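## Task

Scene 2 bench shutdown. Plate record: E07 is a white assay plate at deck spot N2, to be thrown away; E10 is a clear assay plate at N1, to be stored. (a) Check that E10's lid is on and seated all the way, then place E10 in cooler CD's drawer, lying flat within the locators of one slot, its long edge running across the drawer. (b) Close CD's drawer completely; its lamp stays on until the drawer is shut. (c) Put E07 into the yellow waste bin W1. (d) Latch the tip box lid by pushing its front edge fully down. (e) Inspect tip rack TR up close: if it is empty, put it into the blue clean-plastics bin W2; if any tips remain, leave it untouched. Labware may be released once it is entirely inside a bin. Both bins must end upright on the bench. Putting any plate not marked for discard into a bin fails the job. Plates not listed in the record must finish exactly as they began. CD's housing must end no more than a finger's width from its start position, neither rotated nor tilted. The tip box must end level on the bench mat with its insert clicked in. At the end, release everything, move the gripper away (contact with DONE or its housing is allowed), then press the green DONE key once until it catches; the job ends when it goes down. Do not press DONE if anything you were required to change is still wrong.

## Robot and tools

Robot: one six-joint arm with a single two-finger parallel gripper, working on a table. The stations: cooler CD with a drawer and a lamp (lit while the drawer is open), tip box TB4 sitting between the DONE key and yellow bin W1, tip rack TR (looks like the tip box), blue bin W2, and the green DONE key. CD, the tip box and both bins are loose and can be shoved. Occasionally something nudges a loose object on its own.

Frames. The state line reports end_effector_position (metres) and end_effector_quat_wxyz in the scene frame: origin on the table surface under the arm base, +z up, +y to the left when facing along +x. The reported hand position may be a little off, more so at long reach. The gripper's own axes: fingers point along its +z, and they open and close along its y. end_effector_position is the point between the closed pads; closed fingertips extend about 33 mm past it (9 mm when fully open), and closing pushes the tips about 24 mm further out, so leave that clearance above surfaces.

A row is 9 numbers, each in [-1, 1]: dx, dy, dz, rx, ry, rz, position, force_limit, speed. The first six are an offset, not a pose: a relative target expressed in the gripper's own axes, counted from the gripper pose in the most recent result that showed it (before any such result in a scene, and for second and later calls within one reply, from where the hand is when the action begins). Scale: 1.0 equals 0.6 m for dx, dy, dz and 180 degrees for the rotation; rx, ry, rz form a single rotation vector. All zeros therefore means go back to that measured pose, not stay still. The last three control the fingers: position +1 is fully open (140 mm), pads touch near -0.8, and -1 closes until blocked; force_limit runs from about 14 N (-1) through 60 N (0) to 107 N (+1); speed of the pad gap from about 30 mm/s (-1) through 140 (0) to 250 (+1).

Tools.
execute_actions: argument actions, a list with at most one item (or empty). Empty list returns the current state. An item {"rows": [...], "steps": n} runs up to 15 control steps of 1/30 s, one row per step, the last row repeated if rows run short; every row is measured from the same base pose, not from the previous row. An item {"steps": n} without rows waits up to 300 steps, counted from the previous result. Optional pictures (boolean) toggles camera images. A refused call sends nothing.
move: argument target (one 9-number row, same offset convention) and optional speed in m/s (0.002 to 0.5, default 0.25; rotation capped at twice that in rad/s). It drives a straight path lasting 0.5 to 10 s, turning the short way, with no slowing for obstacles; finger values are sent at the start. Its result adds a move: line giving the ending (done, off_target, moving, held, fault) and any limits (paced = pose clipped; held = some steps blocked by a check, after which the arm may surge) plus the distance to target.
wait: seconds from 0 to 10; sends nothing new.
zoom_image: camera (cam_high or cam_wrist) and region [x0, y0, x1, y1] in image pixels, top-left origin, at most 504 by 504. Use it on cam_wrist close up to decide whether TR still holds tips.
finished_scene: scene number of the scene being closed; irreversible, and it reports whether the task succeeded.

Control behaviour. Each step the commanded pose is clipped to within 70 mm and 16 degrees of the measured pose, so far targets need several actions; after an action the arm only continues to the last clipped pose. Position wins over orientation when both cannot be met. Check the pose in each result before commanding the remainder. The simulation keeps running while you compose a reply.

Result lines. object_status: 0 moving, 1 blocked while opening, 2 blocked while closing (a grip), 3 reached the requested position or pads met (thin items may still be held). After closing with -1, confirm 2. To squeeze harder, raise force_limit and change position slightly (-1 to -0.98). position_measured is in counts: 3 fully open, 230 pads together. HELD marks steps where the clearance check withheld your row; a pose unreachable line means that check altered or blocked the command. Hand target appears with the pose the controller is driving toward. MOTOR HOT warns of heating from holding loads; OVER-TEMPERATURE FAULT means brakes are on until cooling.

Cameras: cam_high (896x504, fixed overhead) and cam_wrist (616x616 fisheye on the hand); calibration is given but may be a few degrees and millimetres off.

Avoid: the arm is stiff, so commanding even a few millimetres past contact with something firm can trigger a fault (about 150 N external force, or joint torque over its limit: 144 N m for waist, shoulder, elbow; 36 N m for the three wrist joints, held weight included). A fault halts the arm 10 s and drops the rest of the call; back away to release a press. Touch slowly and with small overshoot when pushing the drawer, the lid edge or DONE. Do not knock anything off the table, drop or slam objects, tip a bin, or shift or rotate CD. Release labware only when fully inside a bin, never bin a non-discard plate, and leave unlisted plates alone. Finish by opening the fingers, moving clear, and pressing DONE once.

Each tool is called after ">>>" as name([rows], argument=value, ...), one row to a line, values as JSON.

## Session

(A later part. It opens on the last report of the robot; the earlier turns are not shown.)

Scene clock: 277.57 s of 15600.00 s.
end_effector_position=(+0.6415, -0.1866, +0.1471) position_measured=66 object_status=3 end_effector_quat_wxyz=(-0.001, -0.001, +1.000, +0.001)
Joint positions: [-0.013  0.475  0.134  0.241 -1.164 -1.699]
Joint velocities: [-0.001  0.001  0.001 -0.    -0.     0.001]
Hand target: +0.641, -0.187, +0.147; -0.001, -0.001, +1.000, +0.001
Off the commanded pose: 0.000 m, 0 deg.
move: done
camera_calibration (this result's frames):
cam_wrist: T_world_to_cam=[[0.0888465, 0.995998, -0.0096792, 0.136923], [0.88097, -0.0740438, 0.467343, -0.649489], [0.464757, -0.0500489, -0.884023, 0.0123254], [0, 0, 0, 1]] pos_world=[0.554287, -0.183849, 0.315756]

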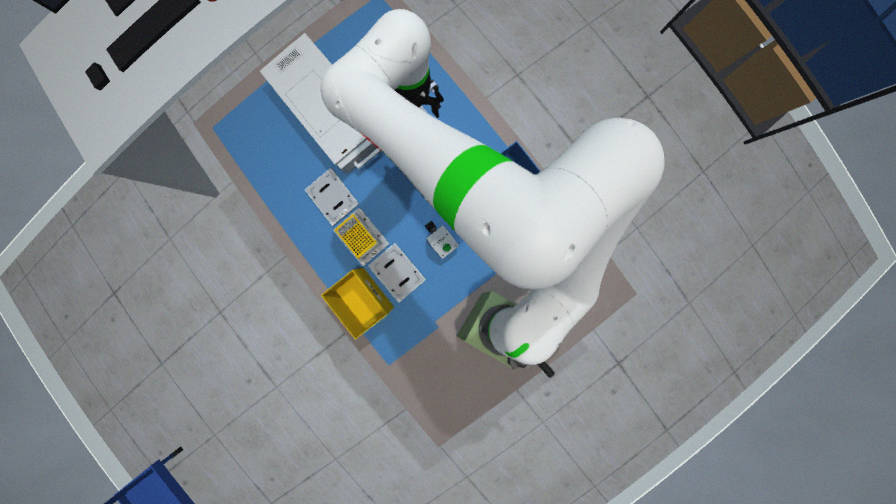

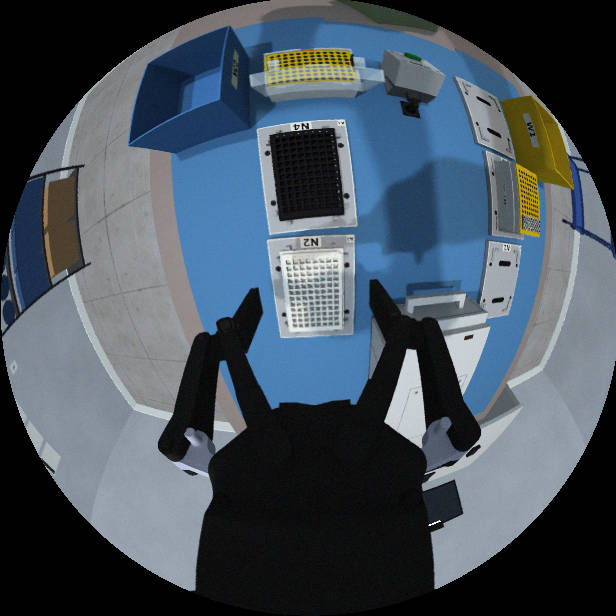

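>>> move(target=[-0.076,-0.003,0.11,0,0,0,0.5,0.5,0], speed=0.08)

Scene clock: 281.03 s of 15600.00 s.
end_effector_position=(+0.6870, -0.1883, +0.0810) position_measured=66 object_status=3 end_effector_quat_wxyz=(-0.001, -0.001, +1.000, +0.001)
Joint positions: [-0.04   0.649  0.255  0.245 -1.105 -1.686]
Joint velocities: [-0.     0.001  0.     0.     0.    -0.001]
Hand target: +0.687, -0.188, +0.081; -0.001, -0.001, +1.000, +0.001
Off the commanded pose: 0.000 m, 0 deg.
move: done
camera_calibration (this result's frames):
cam_wrist: T_world_to_cam=[[0.0888603, 0.995997, -0.00970113, 0.133955], [0.880902, -0.0740385, 0.467472, -0.658801], [0.464883, -0.0500855, -0.883954, -0.0674252], [0, 0, 0, 1]] pos_world=[0.59978, -0.185572, 0.24967]

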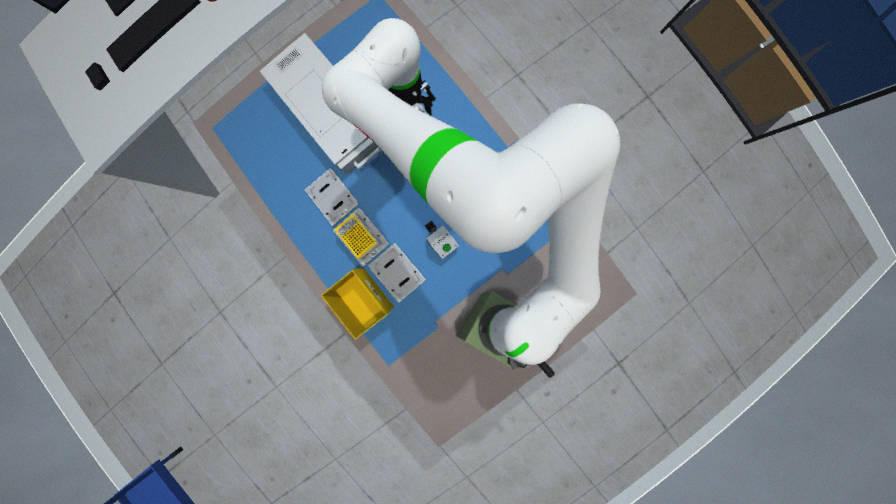

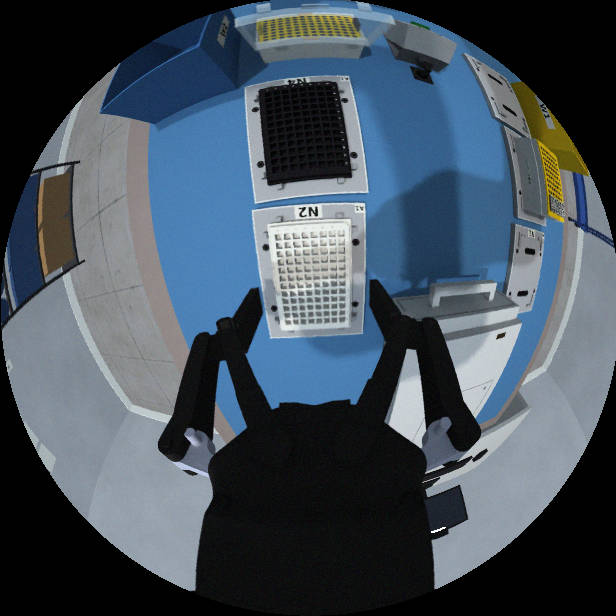

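>>> move(target=[0,0,0.066,0,0,0,0.5,0.5,0], speed=0.03)

>>> move(target=[0,0,0,0,0,0,-1,0.5,-0.5])

>>> move(target=[0,0,-0.33,0,0,0,-1,0.5,-0.5], speed=0.12)

Scene clock: 285.10 s of 15600.00 s.
end_effector_position=(+0.6869, -0.1883, +0.0414) position_measured=66 object_status=3 end_effector_quat_wxyz=(-0.001, -0.001, +1.000, +0.001)
Joint positions: [-0.054  0.695  0.232  0.253 -1.035 -1.692]
Joint velocities: [ 0.  0. -0.  0.  0. -0.]
Hand target: +0.687, -0.188, +0.041; -0.001, -0.001, +1.000, +0.001
Off the commanded pose: 0.000 m, 0 deg.
move: done
camera_calibration (this result's frames):
cam_wrist: T_world_to_cam=[[0.0888755, 0.995995, -0.00974211, 0.133543], [0.880906, -0.0740334, 0.467465, -0.64022], [0.464871, -0.050128, -0.883958, -0.102402], [0, 0, 0, 1]] pos_world=[0.599709, -0.185539, 0.210062]

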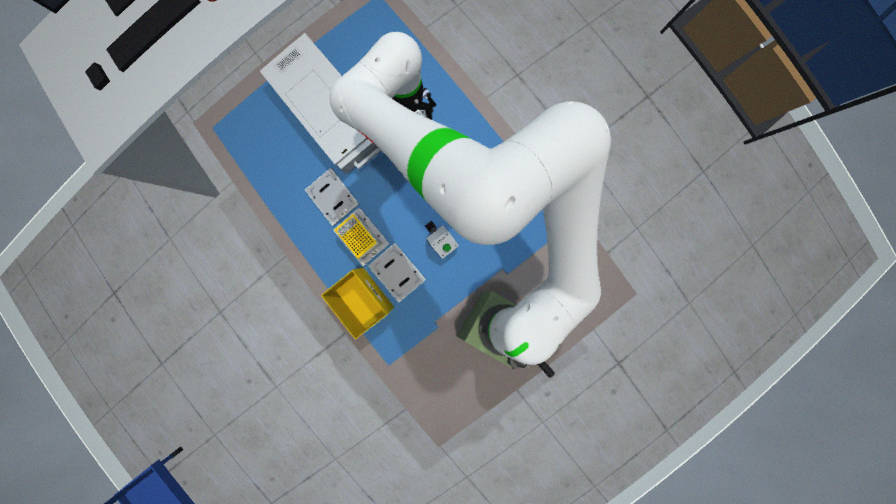

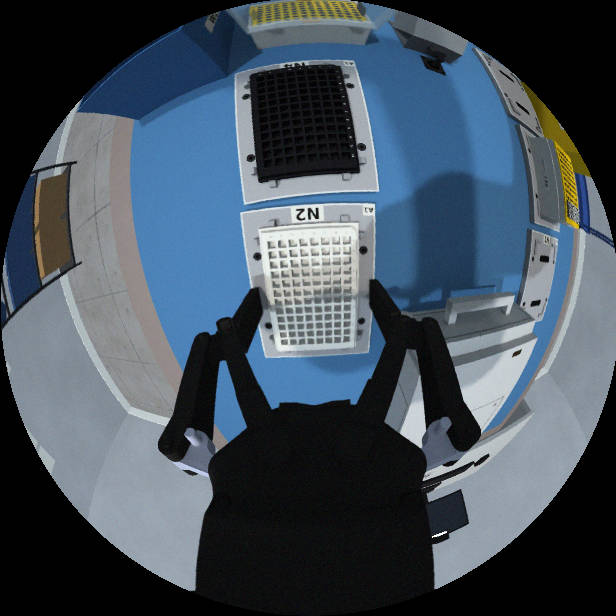

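Scene clock: 285.63 s of 15600.00 s.
end_effector_position=(+0.6869, -0.1886, +0.0416) position_measured=107 object_status=2 end_effector_quat_wxyz=(-0.001, -0.001, +1.000, +0.001)
Joint positions: [-0.054  0.695  0.232  0.254 -1.035 -1.692]
Joint velocities: [ 0.001  0.    -0.    -0.001  0.    -0.001]
Hand target: +0.687, -0.188, +0.041; -0.001, -0.001, +1.000, +0.001
Off the commanded pose: 0.000 m, 0 deg.
move: done
camera_calibration (this result's frames):
cam_wrist: T_world_to_cam=[[0.0891844, 0.995966, -0.00987064, 0.1336], [0.880775, -0.0742345, 0.467679, -0.6403], [0.46506, -0.0504035, -0.883843, -0.102471], [0, 0, 0, 1]] pos_world=[0.599701, -0.185759, 0.210205]

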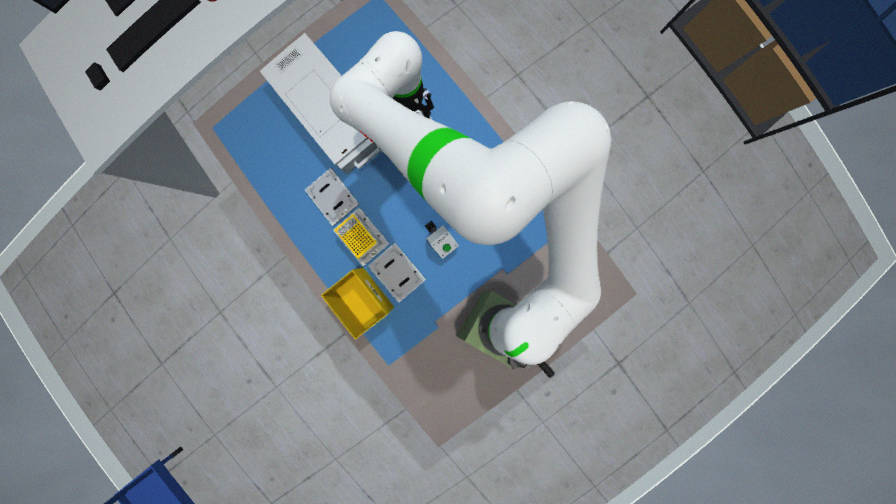

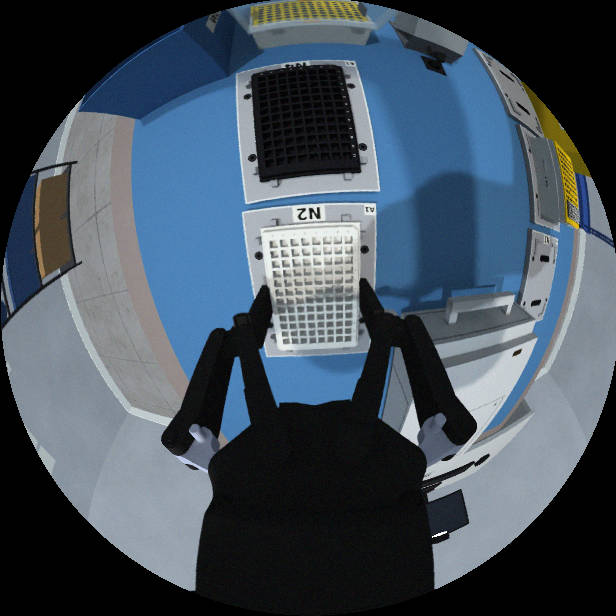

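Scene clock: 287.60 s of 15600.00 s.
end_effector_position=(+0.6872, -0.1887, +0.2396) position_measured=108 object_status=2 end_effector_quat_wxyz=(-0.001, -0.001, +1.000, +0.001)
Joint positions: [ 0.014  0.53   0.441  0.226 -1.414 -1.665]
Joint velocities: [ 0.     0.001  0.001  0.    -0.    -0.001]
Hand target: +0.687, -0.189, +0.240; -0.001, -0.001, +1.000, +0.001
Off the commanded pose: 0.000 m, 0 deg.
move: done
camera_calibration (this result's frames):
cam_wrist: T_world_to_cam=[[0.0889845, 0.995985, -0.00973491, 0.135734], [0.880767, -0.0741191, 0.467713, -0.733169], [0.465114, -0.0501934, -0.883827, 0.072427], [0, 0, 0, 1]] pos_world=[0.599986, -0.185895, 0.408247]

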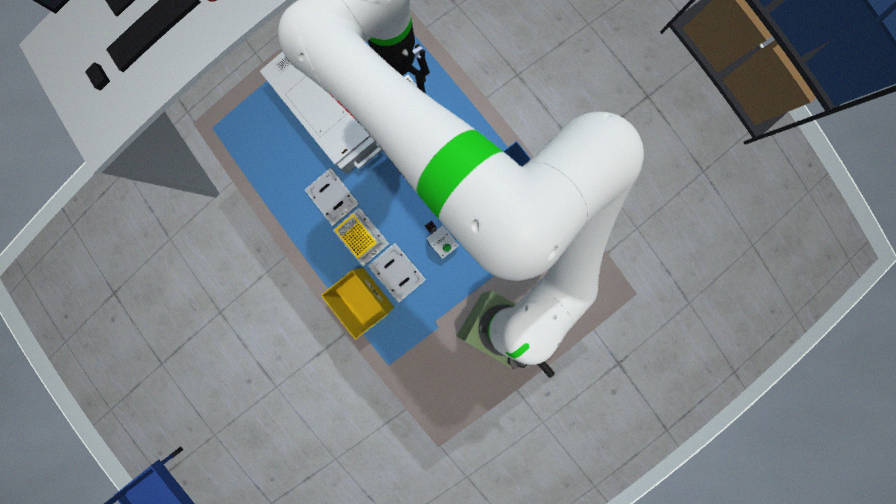

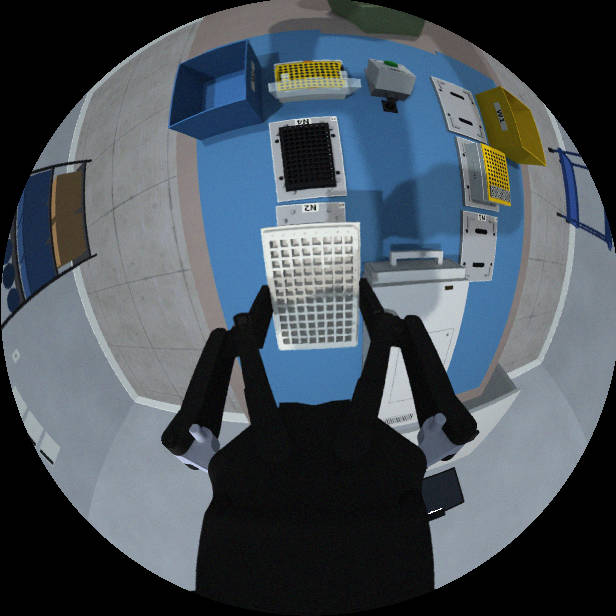

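>>> move(target=[0.603,0.815,0,0,0,0,-1,0.5,-0.5], speed=0.25)

Scene clock: 295.33 s of 15600.00 s.
end_effector_position=(+0.3251, +0.3002, +0.2405) position_measured=108 object_status=2 end_effector_quat_wxyz=(-0.001, -0.001, +1.000, +0.000)
Joint positions: [ 1.147  0.209 -0.306  0.167 -1.234 -2.84 ]
Joint velocities: [ 0.001  0.001  0.002  0.    -0.    -0.002]
Hand target: +0.325, +0.300, +0.241; -0.001, -0.001, +1.000, +0.000
Off the commanded pose: 0.001 m, 0 deg.
After step 90, 1.90 s passed at rest.
move: done
camera_calibration (this result's frames):
cam_wrist: T_world_to_cam=[[0.0892703, 0.995952, -0.0105459, -0.318883], [0.880856, -0.074003, 0.467564, -0.378414], [0.464891, -0.0510289, -0.883896, 0.266518], [0, 0, 0, 1]] pos_world=[0.237893, 0.303188, 0.409144]

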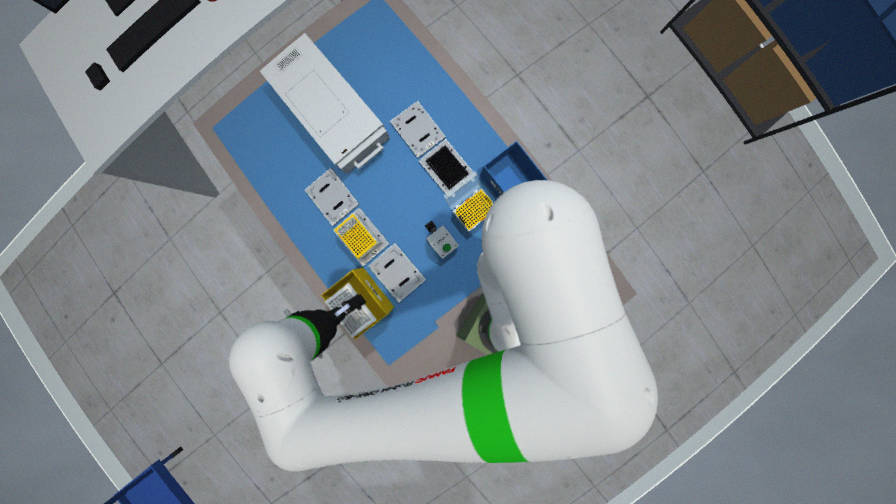

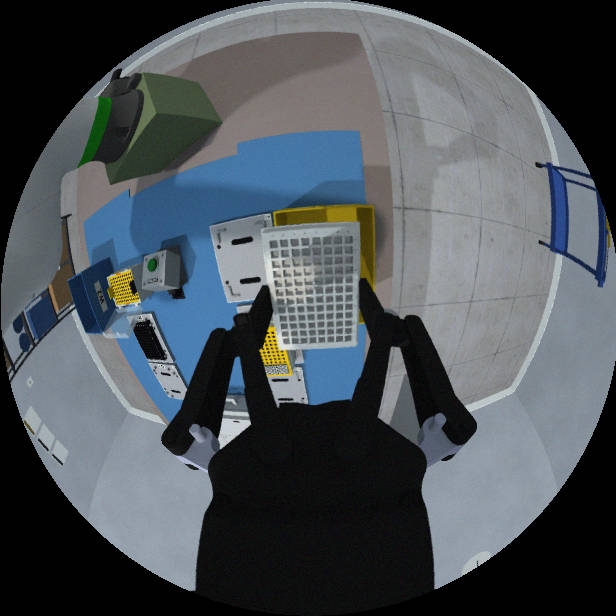

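>>> move(target=[-0.008,0.018,0.115,0,0,0,-1,0.5,-0.5], speed=0.06)

Scene clock: 299.83 s of 15600.00 s.
end_effector_position=(+0.3299, +0.3111, +0.1715) position_measured=108 object_status=2 end_effector_quat_wxyz=(-0.001, -0.001, +1.000, +0.000)
Joint positions: [ 1.121  0.306 -0.374  0.185 -1.068 -2.849]
Joint velocities: [-0.     0.     0.001  0.    -0.     0.002]
Hand target: +0.330, +0.311, +0.172; -0.001, -0.001, +1.000, +0.000
Off the commanded pose: 0.000 m, 0 deg.
After step 90, 0.07 s passed at rest.
move: done
camera_calibration (this result's frames):
cam_wrist: T_world_to_cam=[[0.0893557, 0.995944, -0.0105049, -0.330847], [0.880822, -0.0740946, 0.467615, -0.349526], [0.46494, -0.051037, -0.88387, 0.203854], [0, 0, 0, 1]] pos_world=[0.242653, 0.314011, 0.340149]

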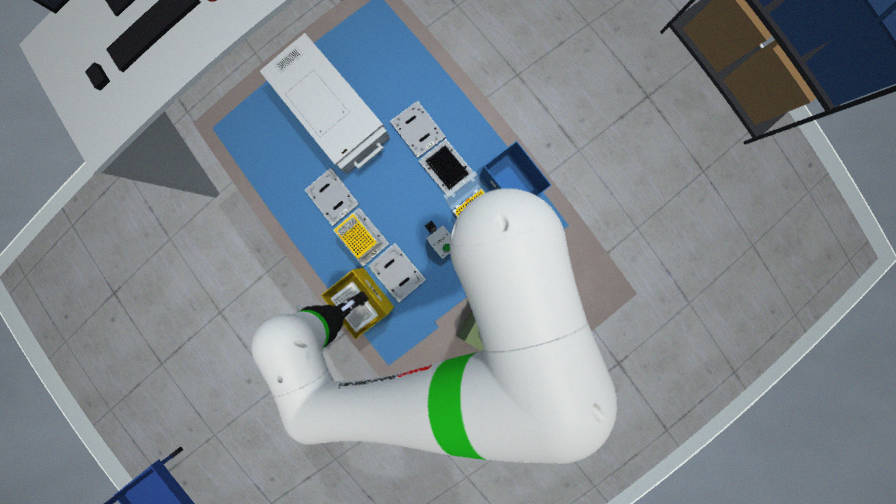

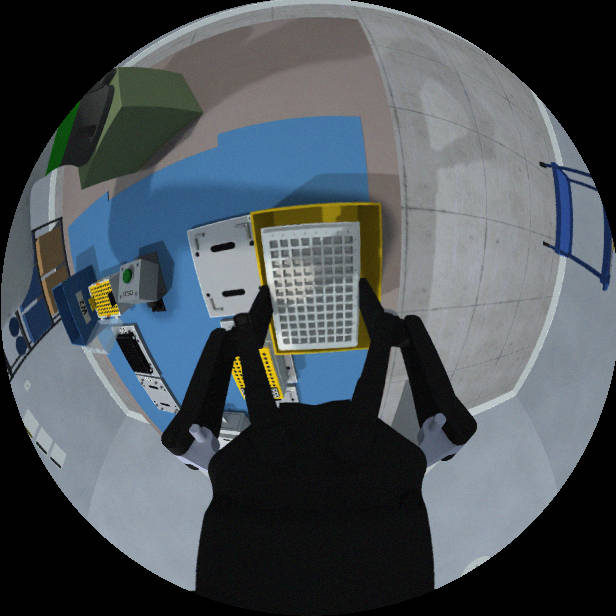

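>>> move(target=[0.008,0.003,0.02,0,0,0,-1,0.5,-0.5], speed=0.03)

>>> move(target=[0,0,0,0,0,0,0.3,0,0])

>>> move(target=[0,0,-0.1,0,0,0,-1,0,0], speed=0.15)

Scene clock: 303.17 s of 15600.00 s.
end_effector_position=(+0.3251, +0.3129, +0.1595) position_measured=108 object_status=2 end_effector_quat_wxyz=(-0.001, -0.001, +1.000, +0.000)
Joint positions: [ 1.128  0.319 -0.393  0.187 -1.038 -2.861]
Joint velocities: [ 0.    -0.    -0.001 -0.     0.    -0.   ]
Hand target: +0.325, +0.313, +0.160; -0.001, -0.001, +1.000, +0.000
Off the commanded pose: 0.000 m, 0 deg.
move: done
camera_calibration (this result's frames):
cam_wrist: T_world_to_cam=[[0.0893747, 0.995943, -0.0104971, -0.332346], [0.880806, -0.0741136, 0.467641, -0.339557], [0.464965, -0.0510411, -0.883856, 0.195576], [0, 0, 0, 1]] pos_world=[0.237851, 0.315814, 0.328163]

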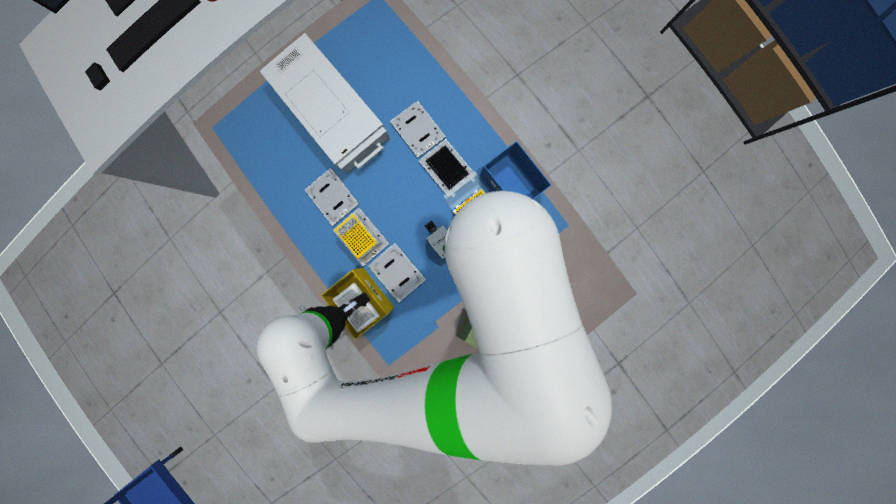

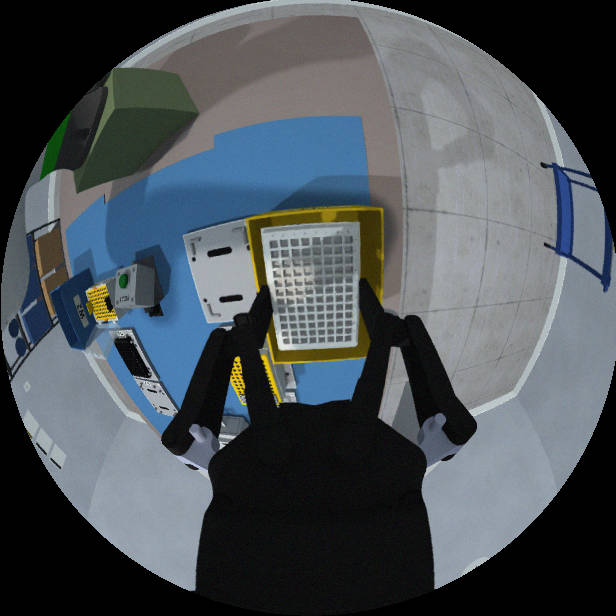

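Scene clock: 303.67 s of 15600.00 s.
end_effector_position=(+0.3251, +0.3129, +0.1595) position_measured=91 object_status=3 end_effector_quat_wxyz=(-0.001, -0.001, +1.000, +0.000)
Joint positions: [ 1.128  0.319 -0.393  0.187 -1.038 -2.861]
Joint velocities: [-0.  0.  0.  0.  0.  0.]
Hand target: +0.325, +0.313, +0.160; -0.001, -0.001, +1.000, +0.000
Off the commanded pose: 0.000 m, 0 deg.
move: done
camera_calibration (this result's frames):
cam_wrist: T_world_to_cam=[[0.089372, 0.995943, -0.0105009, -0.332343], [0.880807, -0.0741095, 0.467639, -0.339555], [0.464964, -0.0510432, -0.883857, 0.195574], [0, 0, 0, 1]] pos_world=[0.237849, 0.315813, 0.328159]

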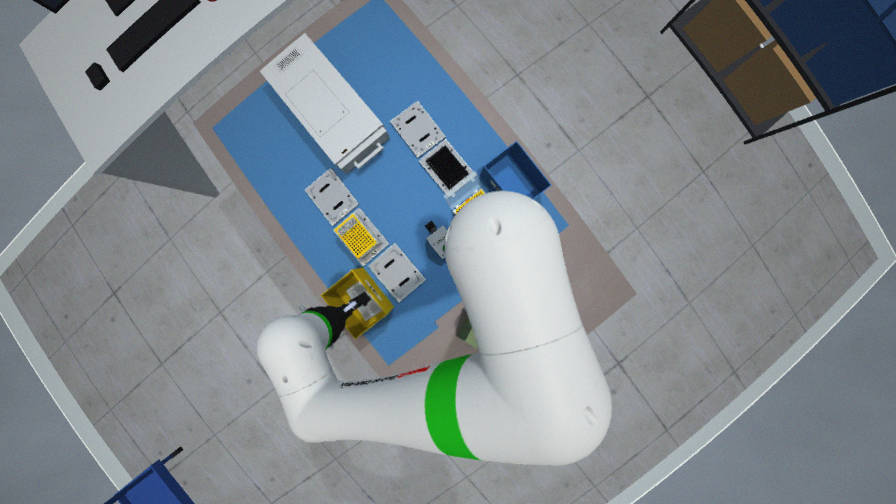

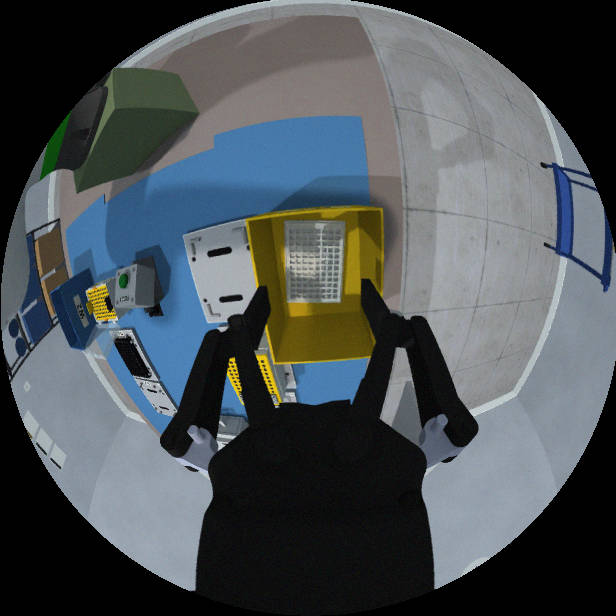

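Scene clock: 304.53 s of 15600.00 s.
end_effector_position=(+0.3251, +0.3129, +0.2195) position_measured=233 object_status=3 end_effector_quat_wxyz=(-0.001, -0.001, +1.000, +0.000)
Joint positions: [ 1.149  0.253 -0.312  0.17  -1.185 -2.851]
Joint velocities: [ 0.     0.    -0.     0.001  0.001  0.   ]
Hand target: +0.325, +0.313, +0.220; -0.001, -0.001, +1.000, +0.000
Off the commanded pose: 0.000 m, 0 deg.
move: done
camera_calibration (this result's frames):
cam_wrist: T_world_to_cam=[[0.0893205, 0.995948, -0.010497, -0.331692], [0.880853, -0.0740705, 0.467559, -0.367631], [0.464886, -0.0510089, -0.8839, 0.248619], [0, 0, 0, 1]] pos_world=[0.237876, 0.315799, 0.388161]

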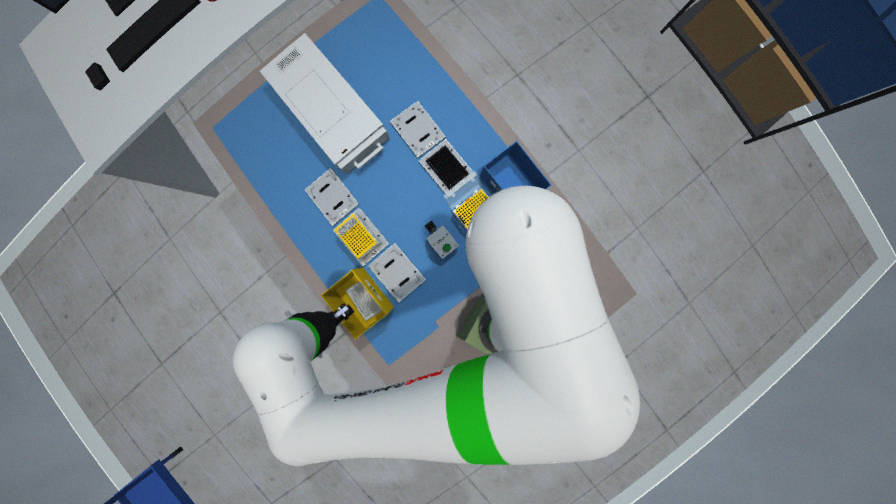

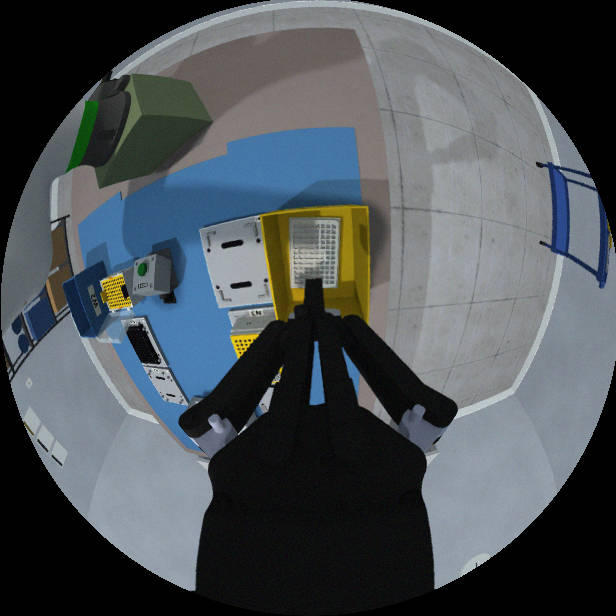

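Now tip box. First hover over it to check position/insert.

>>> move(target=[-0.11,-0.8,0,0,0,0,-1,0,0], speed=0.25)

>>> zoom_image(camera="cam_wrist", region=[200,150,430,400])

Scene clock: 308.83 s of 15600.00 s.
end_effector_position=(+0.3914, -0.1670, +0.2191) position_measured=233 object_status=3 end_effector_quat_wxyz=(-0.000, -0.001, +1.000, +0.001)
Joint positions: [ 0.112 -0.2   -0.525  0.245 -1.207 -1.818]
Joint velocities: [-0.001  0.     0.002 -0.    -0.006  0.   ]
Hand target: +0.391, -0.167, +0.219; -0.001, -0.001, +1.000, +0.001
Off the commanded pose: 0.001 m, 0 deg.
move: done
camera_calibration (this result's frames):
cam_wrist: T_world_to_cam=[[0.089174, 0.995971, -0.00946592, 0.140155], [0.880642, -0.0744009, 0.467904, -0.461477], [0.465315, -0.050061, -0.883728, 0.192824], [0, 0, 0, 1]] pos_world=[0.304174, -0.164272, 0.387658]

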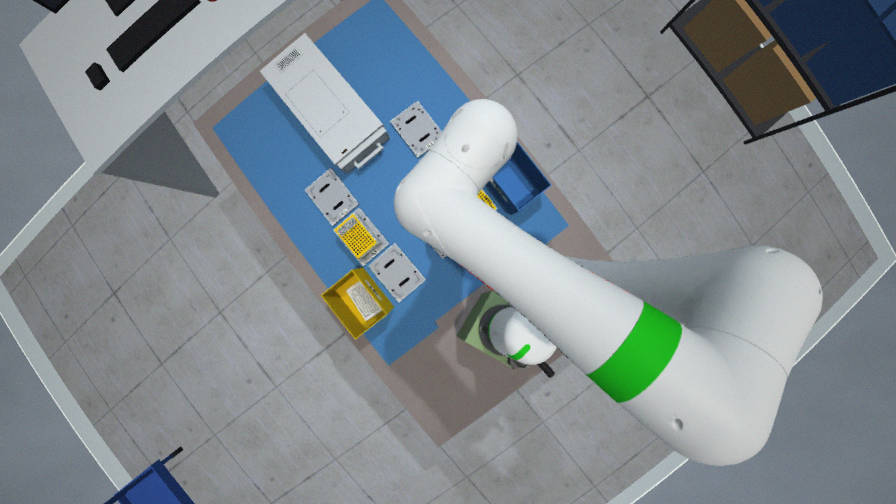

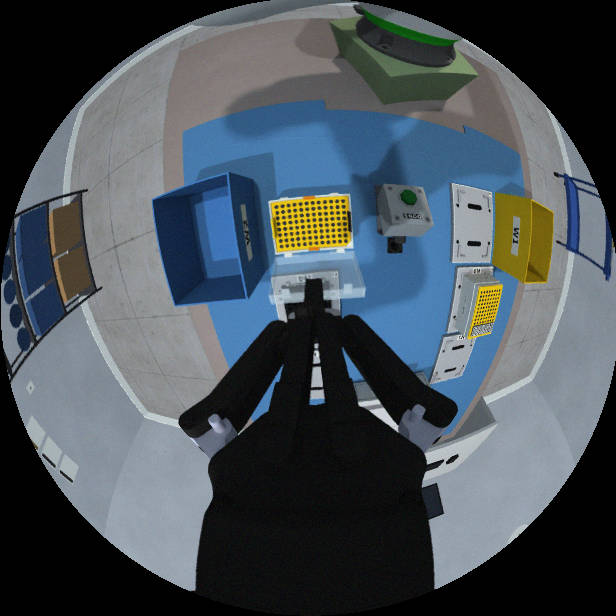

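Region (200, 150, 430, 400) of cam_wrist's 616x616 image, scaled by 2.016, with more detail than that image has; it fills the left 464 columns of this view, and the rest is white.

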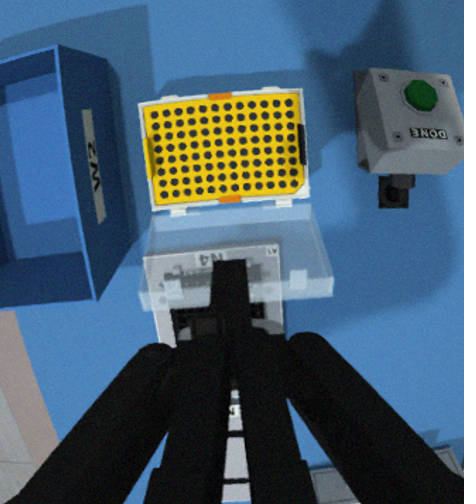

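>>> move(target=[0.09,-0.085,0,0,0,0,-1,0,0], speed=0.1)

>>> move(target=[0,0,0.19,0,0,0,-1,0,0], speed=0.06)

>>> zoom_image(camera="cam_wrist", region=[200,100,480,340])

Scene clock: 316.70 s of 15600.00 s.
end_effector_position=(+0.3374, -0.2180, +0.2190) position_measured=233 object_status=3 end_effector_quat_wxyz=(-0.000, -0.001, +1.000, +0.001)
Joint positions: [-0.029 -0.314 -0.592  0.234 -1.22  -1.667]
Joint velocities: [-0.001 -0.    -0.    -0.     0.    -0.001]
Hand target: +0.337, -0.218, +0.219; -0.000, -0.001, +1.000, +0.001
Off the commanded pose: 0.000 m, 0 deg.
After step 90, 3.80 s passed at rest.
move: done
camera_calibration (this result's frames):
cam_wrist: T_world_to_cam=[[0.0891083, 0.995978, -0.0093661, 0.195768], [0.880663, -0.0743915, 0.467866, -0.417676], [0.465288, -0.0499391, -0.88375, 0.215378], [0, 0, 0, 1]] pos_world=[0.250174, -0.215297, 0.38759]

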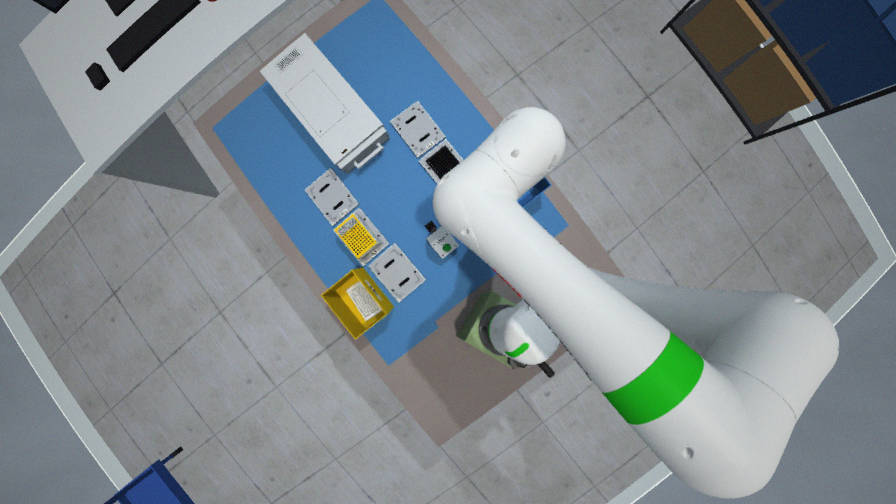

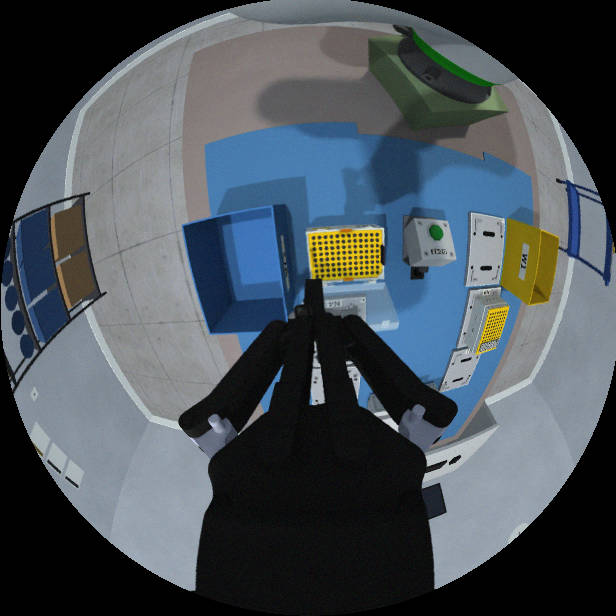

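Scene clock: 318.87 s of 15600.00 s.
end_effector_position=(+0.3373, -0.2179, +0.1050) position_measured=233 object_status=3 end_effector_quat_wxyz=(-0.000, -0.001, +1.000, +0.001)
Joint positions: [-0.114 -0.141 -0.747  0.275 -0.883 -1.676]
Joint velocities: [ 0.     0.    -0.001  0.    -0.     0.   ]
Hand target: +0.337, -0.218, +0.105; -0.000, -0.001, +1.000, +0.001
Off the commanded pose: 0.000 m, 0 deg.
move: done
camera_calibration (this result's frames):
cam_wrist: T_world_to_cam=[[0.0892987, 0.995961, -0.00940113, 0.194541], [0.880627, -0.0745411, 0.46791, -0.364242], [0.465319, -0.0500627, -0.883726, 0.114635], [0, 0, 0, 1]] pos_world=[0.250047, -0.215167, 0.273567]

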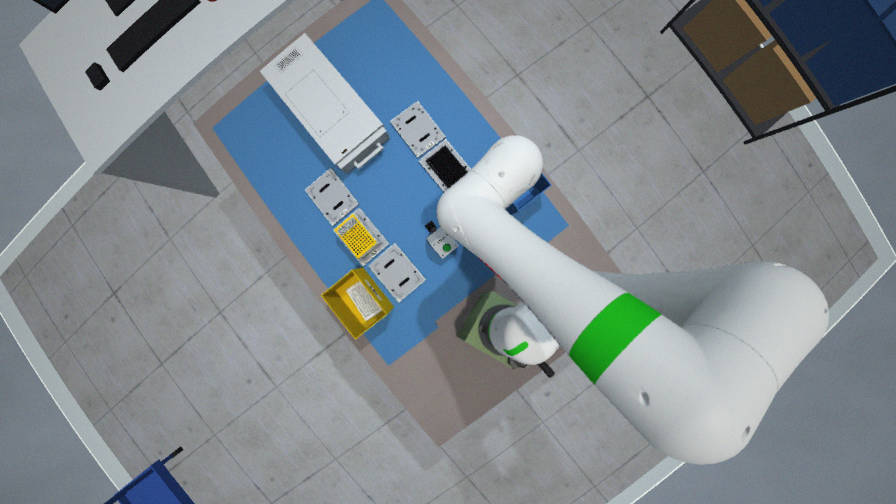

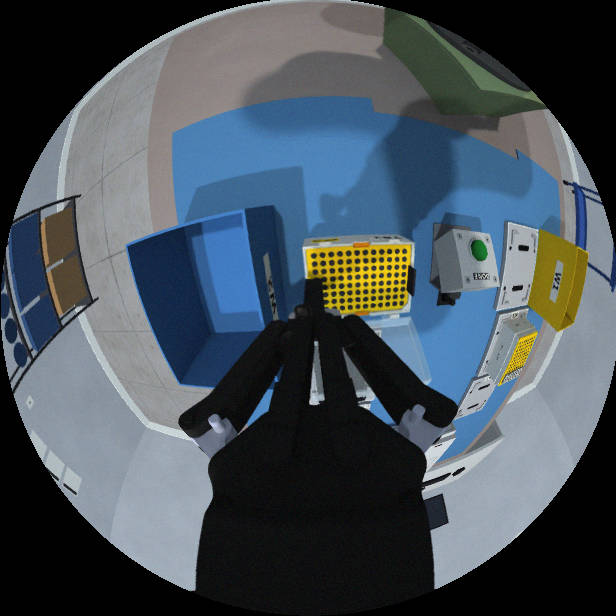

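Region (200, 100, 480, 340) of cam_wrist's 616x616 image, scaled by 1.800, with more detail than that image has; it fills the top 432 rows of this view, and the rest is white.

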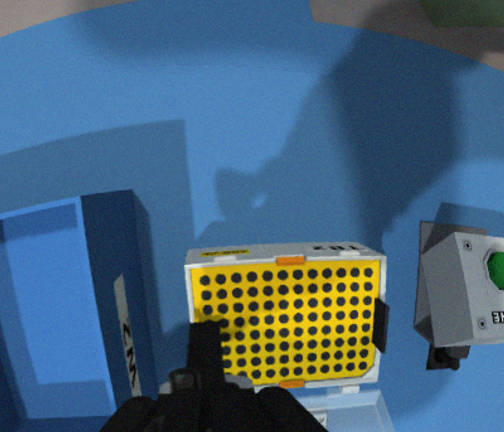

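>>> move(target=[0,0,0.031,0,0,0,-1,0,0], speed=0.004)

>>> zoom_image(camera="cam_wrist", region=[240,180,480,380])

Scene clock: 337.30 s of 15600.00 s.
end_effector_position=(+0.3383, -0.2213, +0.1013) position_measured=233 object_status=3 end_effector_quat_wxyz=(+0.001, -0.003, +1.000, -0.003)
Joint positions: [-0.119 -0.133 -0.753  0.289 -0.867 -1.679]
Joint velocities: [-0.    -0.     0.    -0.     0.    -0.001]
Hand target: +0.338, -0.221, +0.101; +0.001, -0.003, +1.000, -0.003
Off the commanded pose: 0.015 m, 1 deg.
FORCE FAULT: contact force on the arm reached its limit, and the arm stopped for 10 seconds. The contact can be on any part of the arm, not only on its tool. The arm's remaining commands of this call were not run. The arm holds still and accepts commands again. Move the arm away from the contact; if what it grips holds it there, let go first. Pushing or pulling that hard again can fault the arm again.
After step 90, 3.57 s passed at rest.
move: fault
camera_calibration (this result's frames):
cam_wrist: T_world_to_cam=[[0.0849603, 0.996232, -0.0174204, 0.200079], [0.880016, -0.0668269, 0.470218, -0.361912], [0.467283, -0.0552801, -0.882378, 0.108807], [0, 0, 0, 1]] pos_world=[0.250645, -0.217496, 0.269672]

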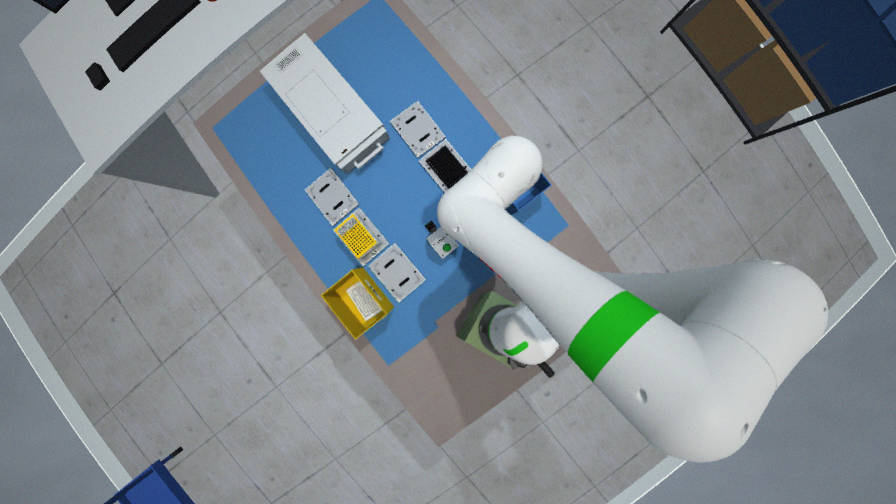

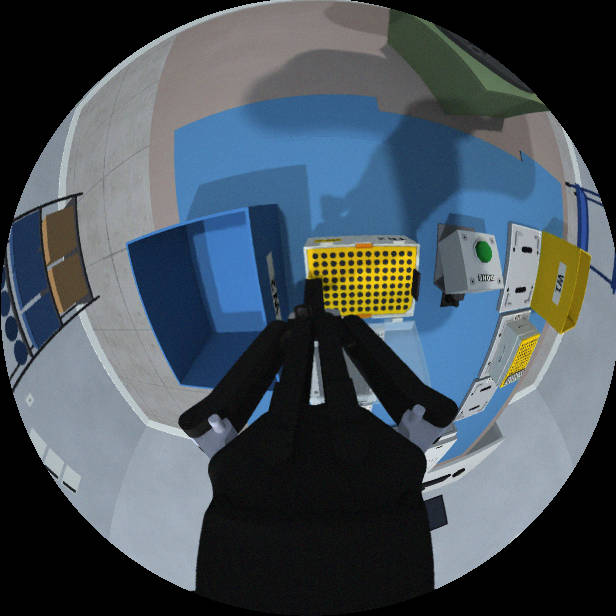

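Region (240, 180, 480, 380) of cam_wrist's 616x616 image, scaled by 2.100, with more detail than that image has.

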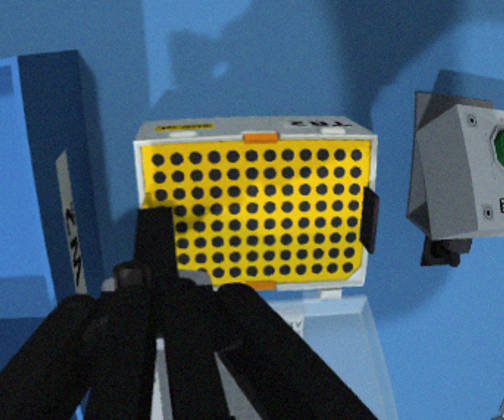

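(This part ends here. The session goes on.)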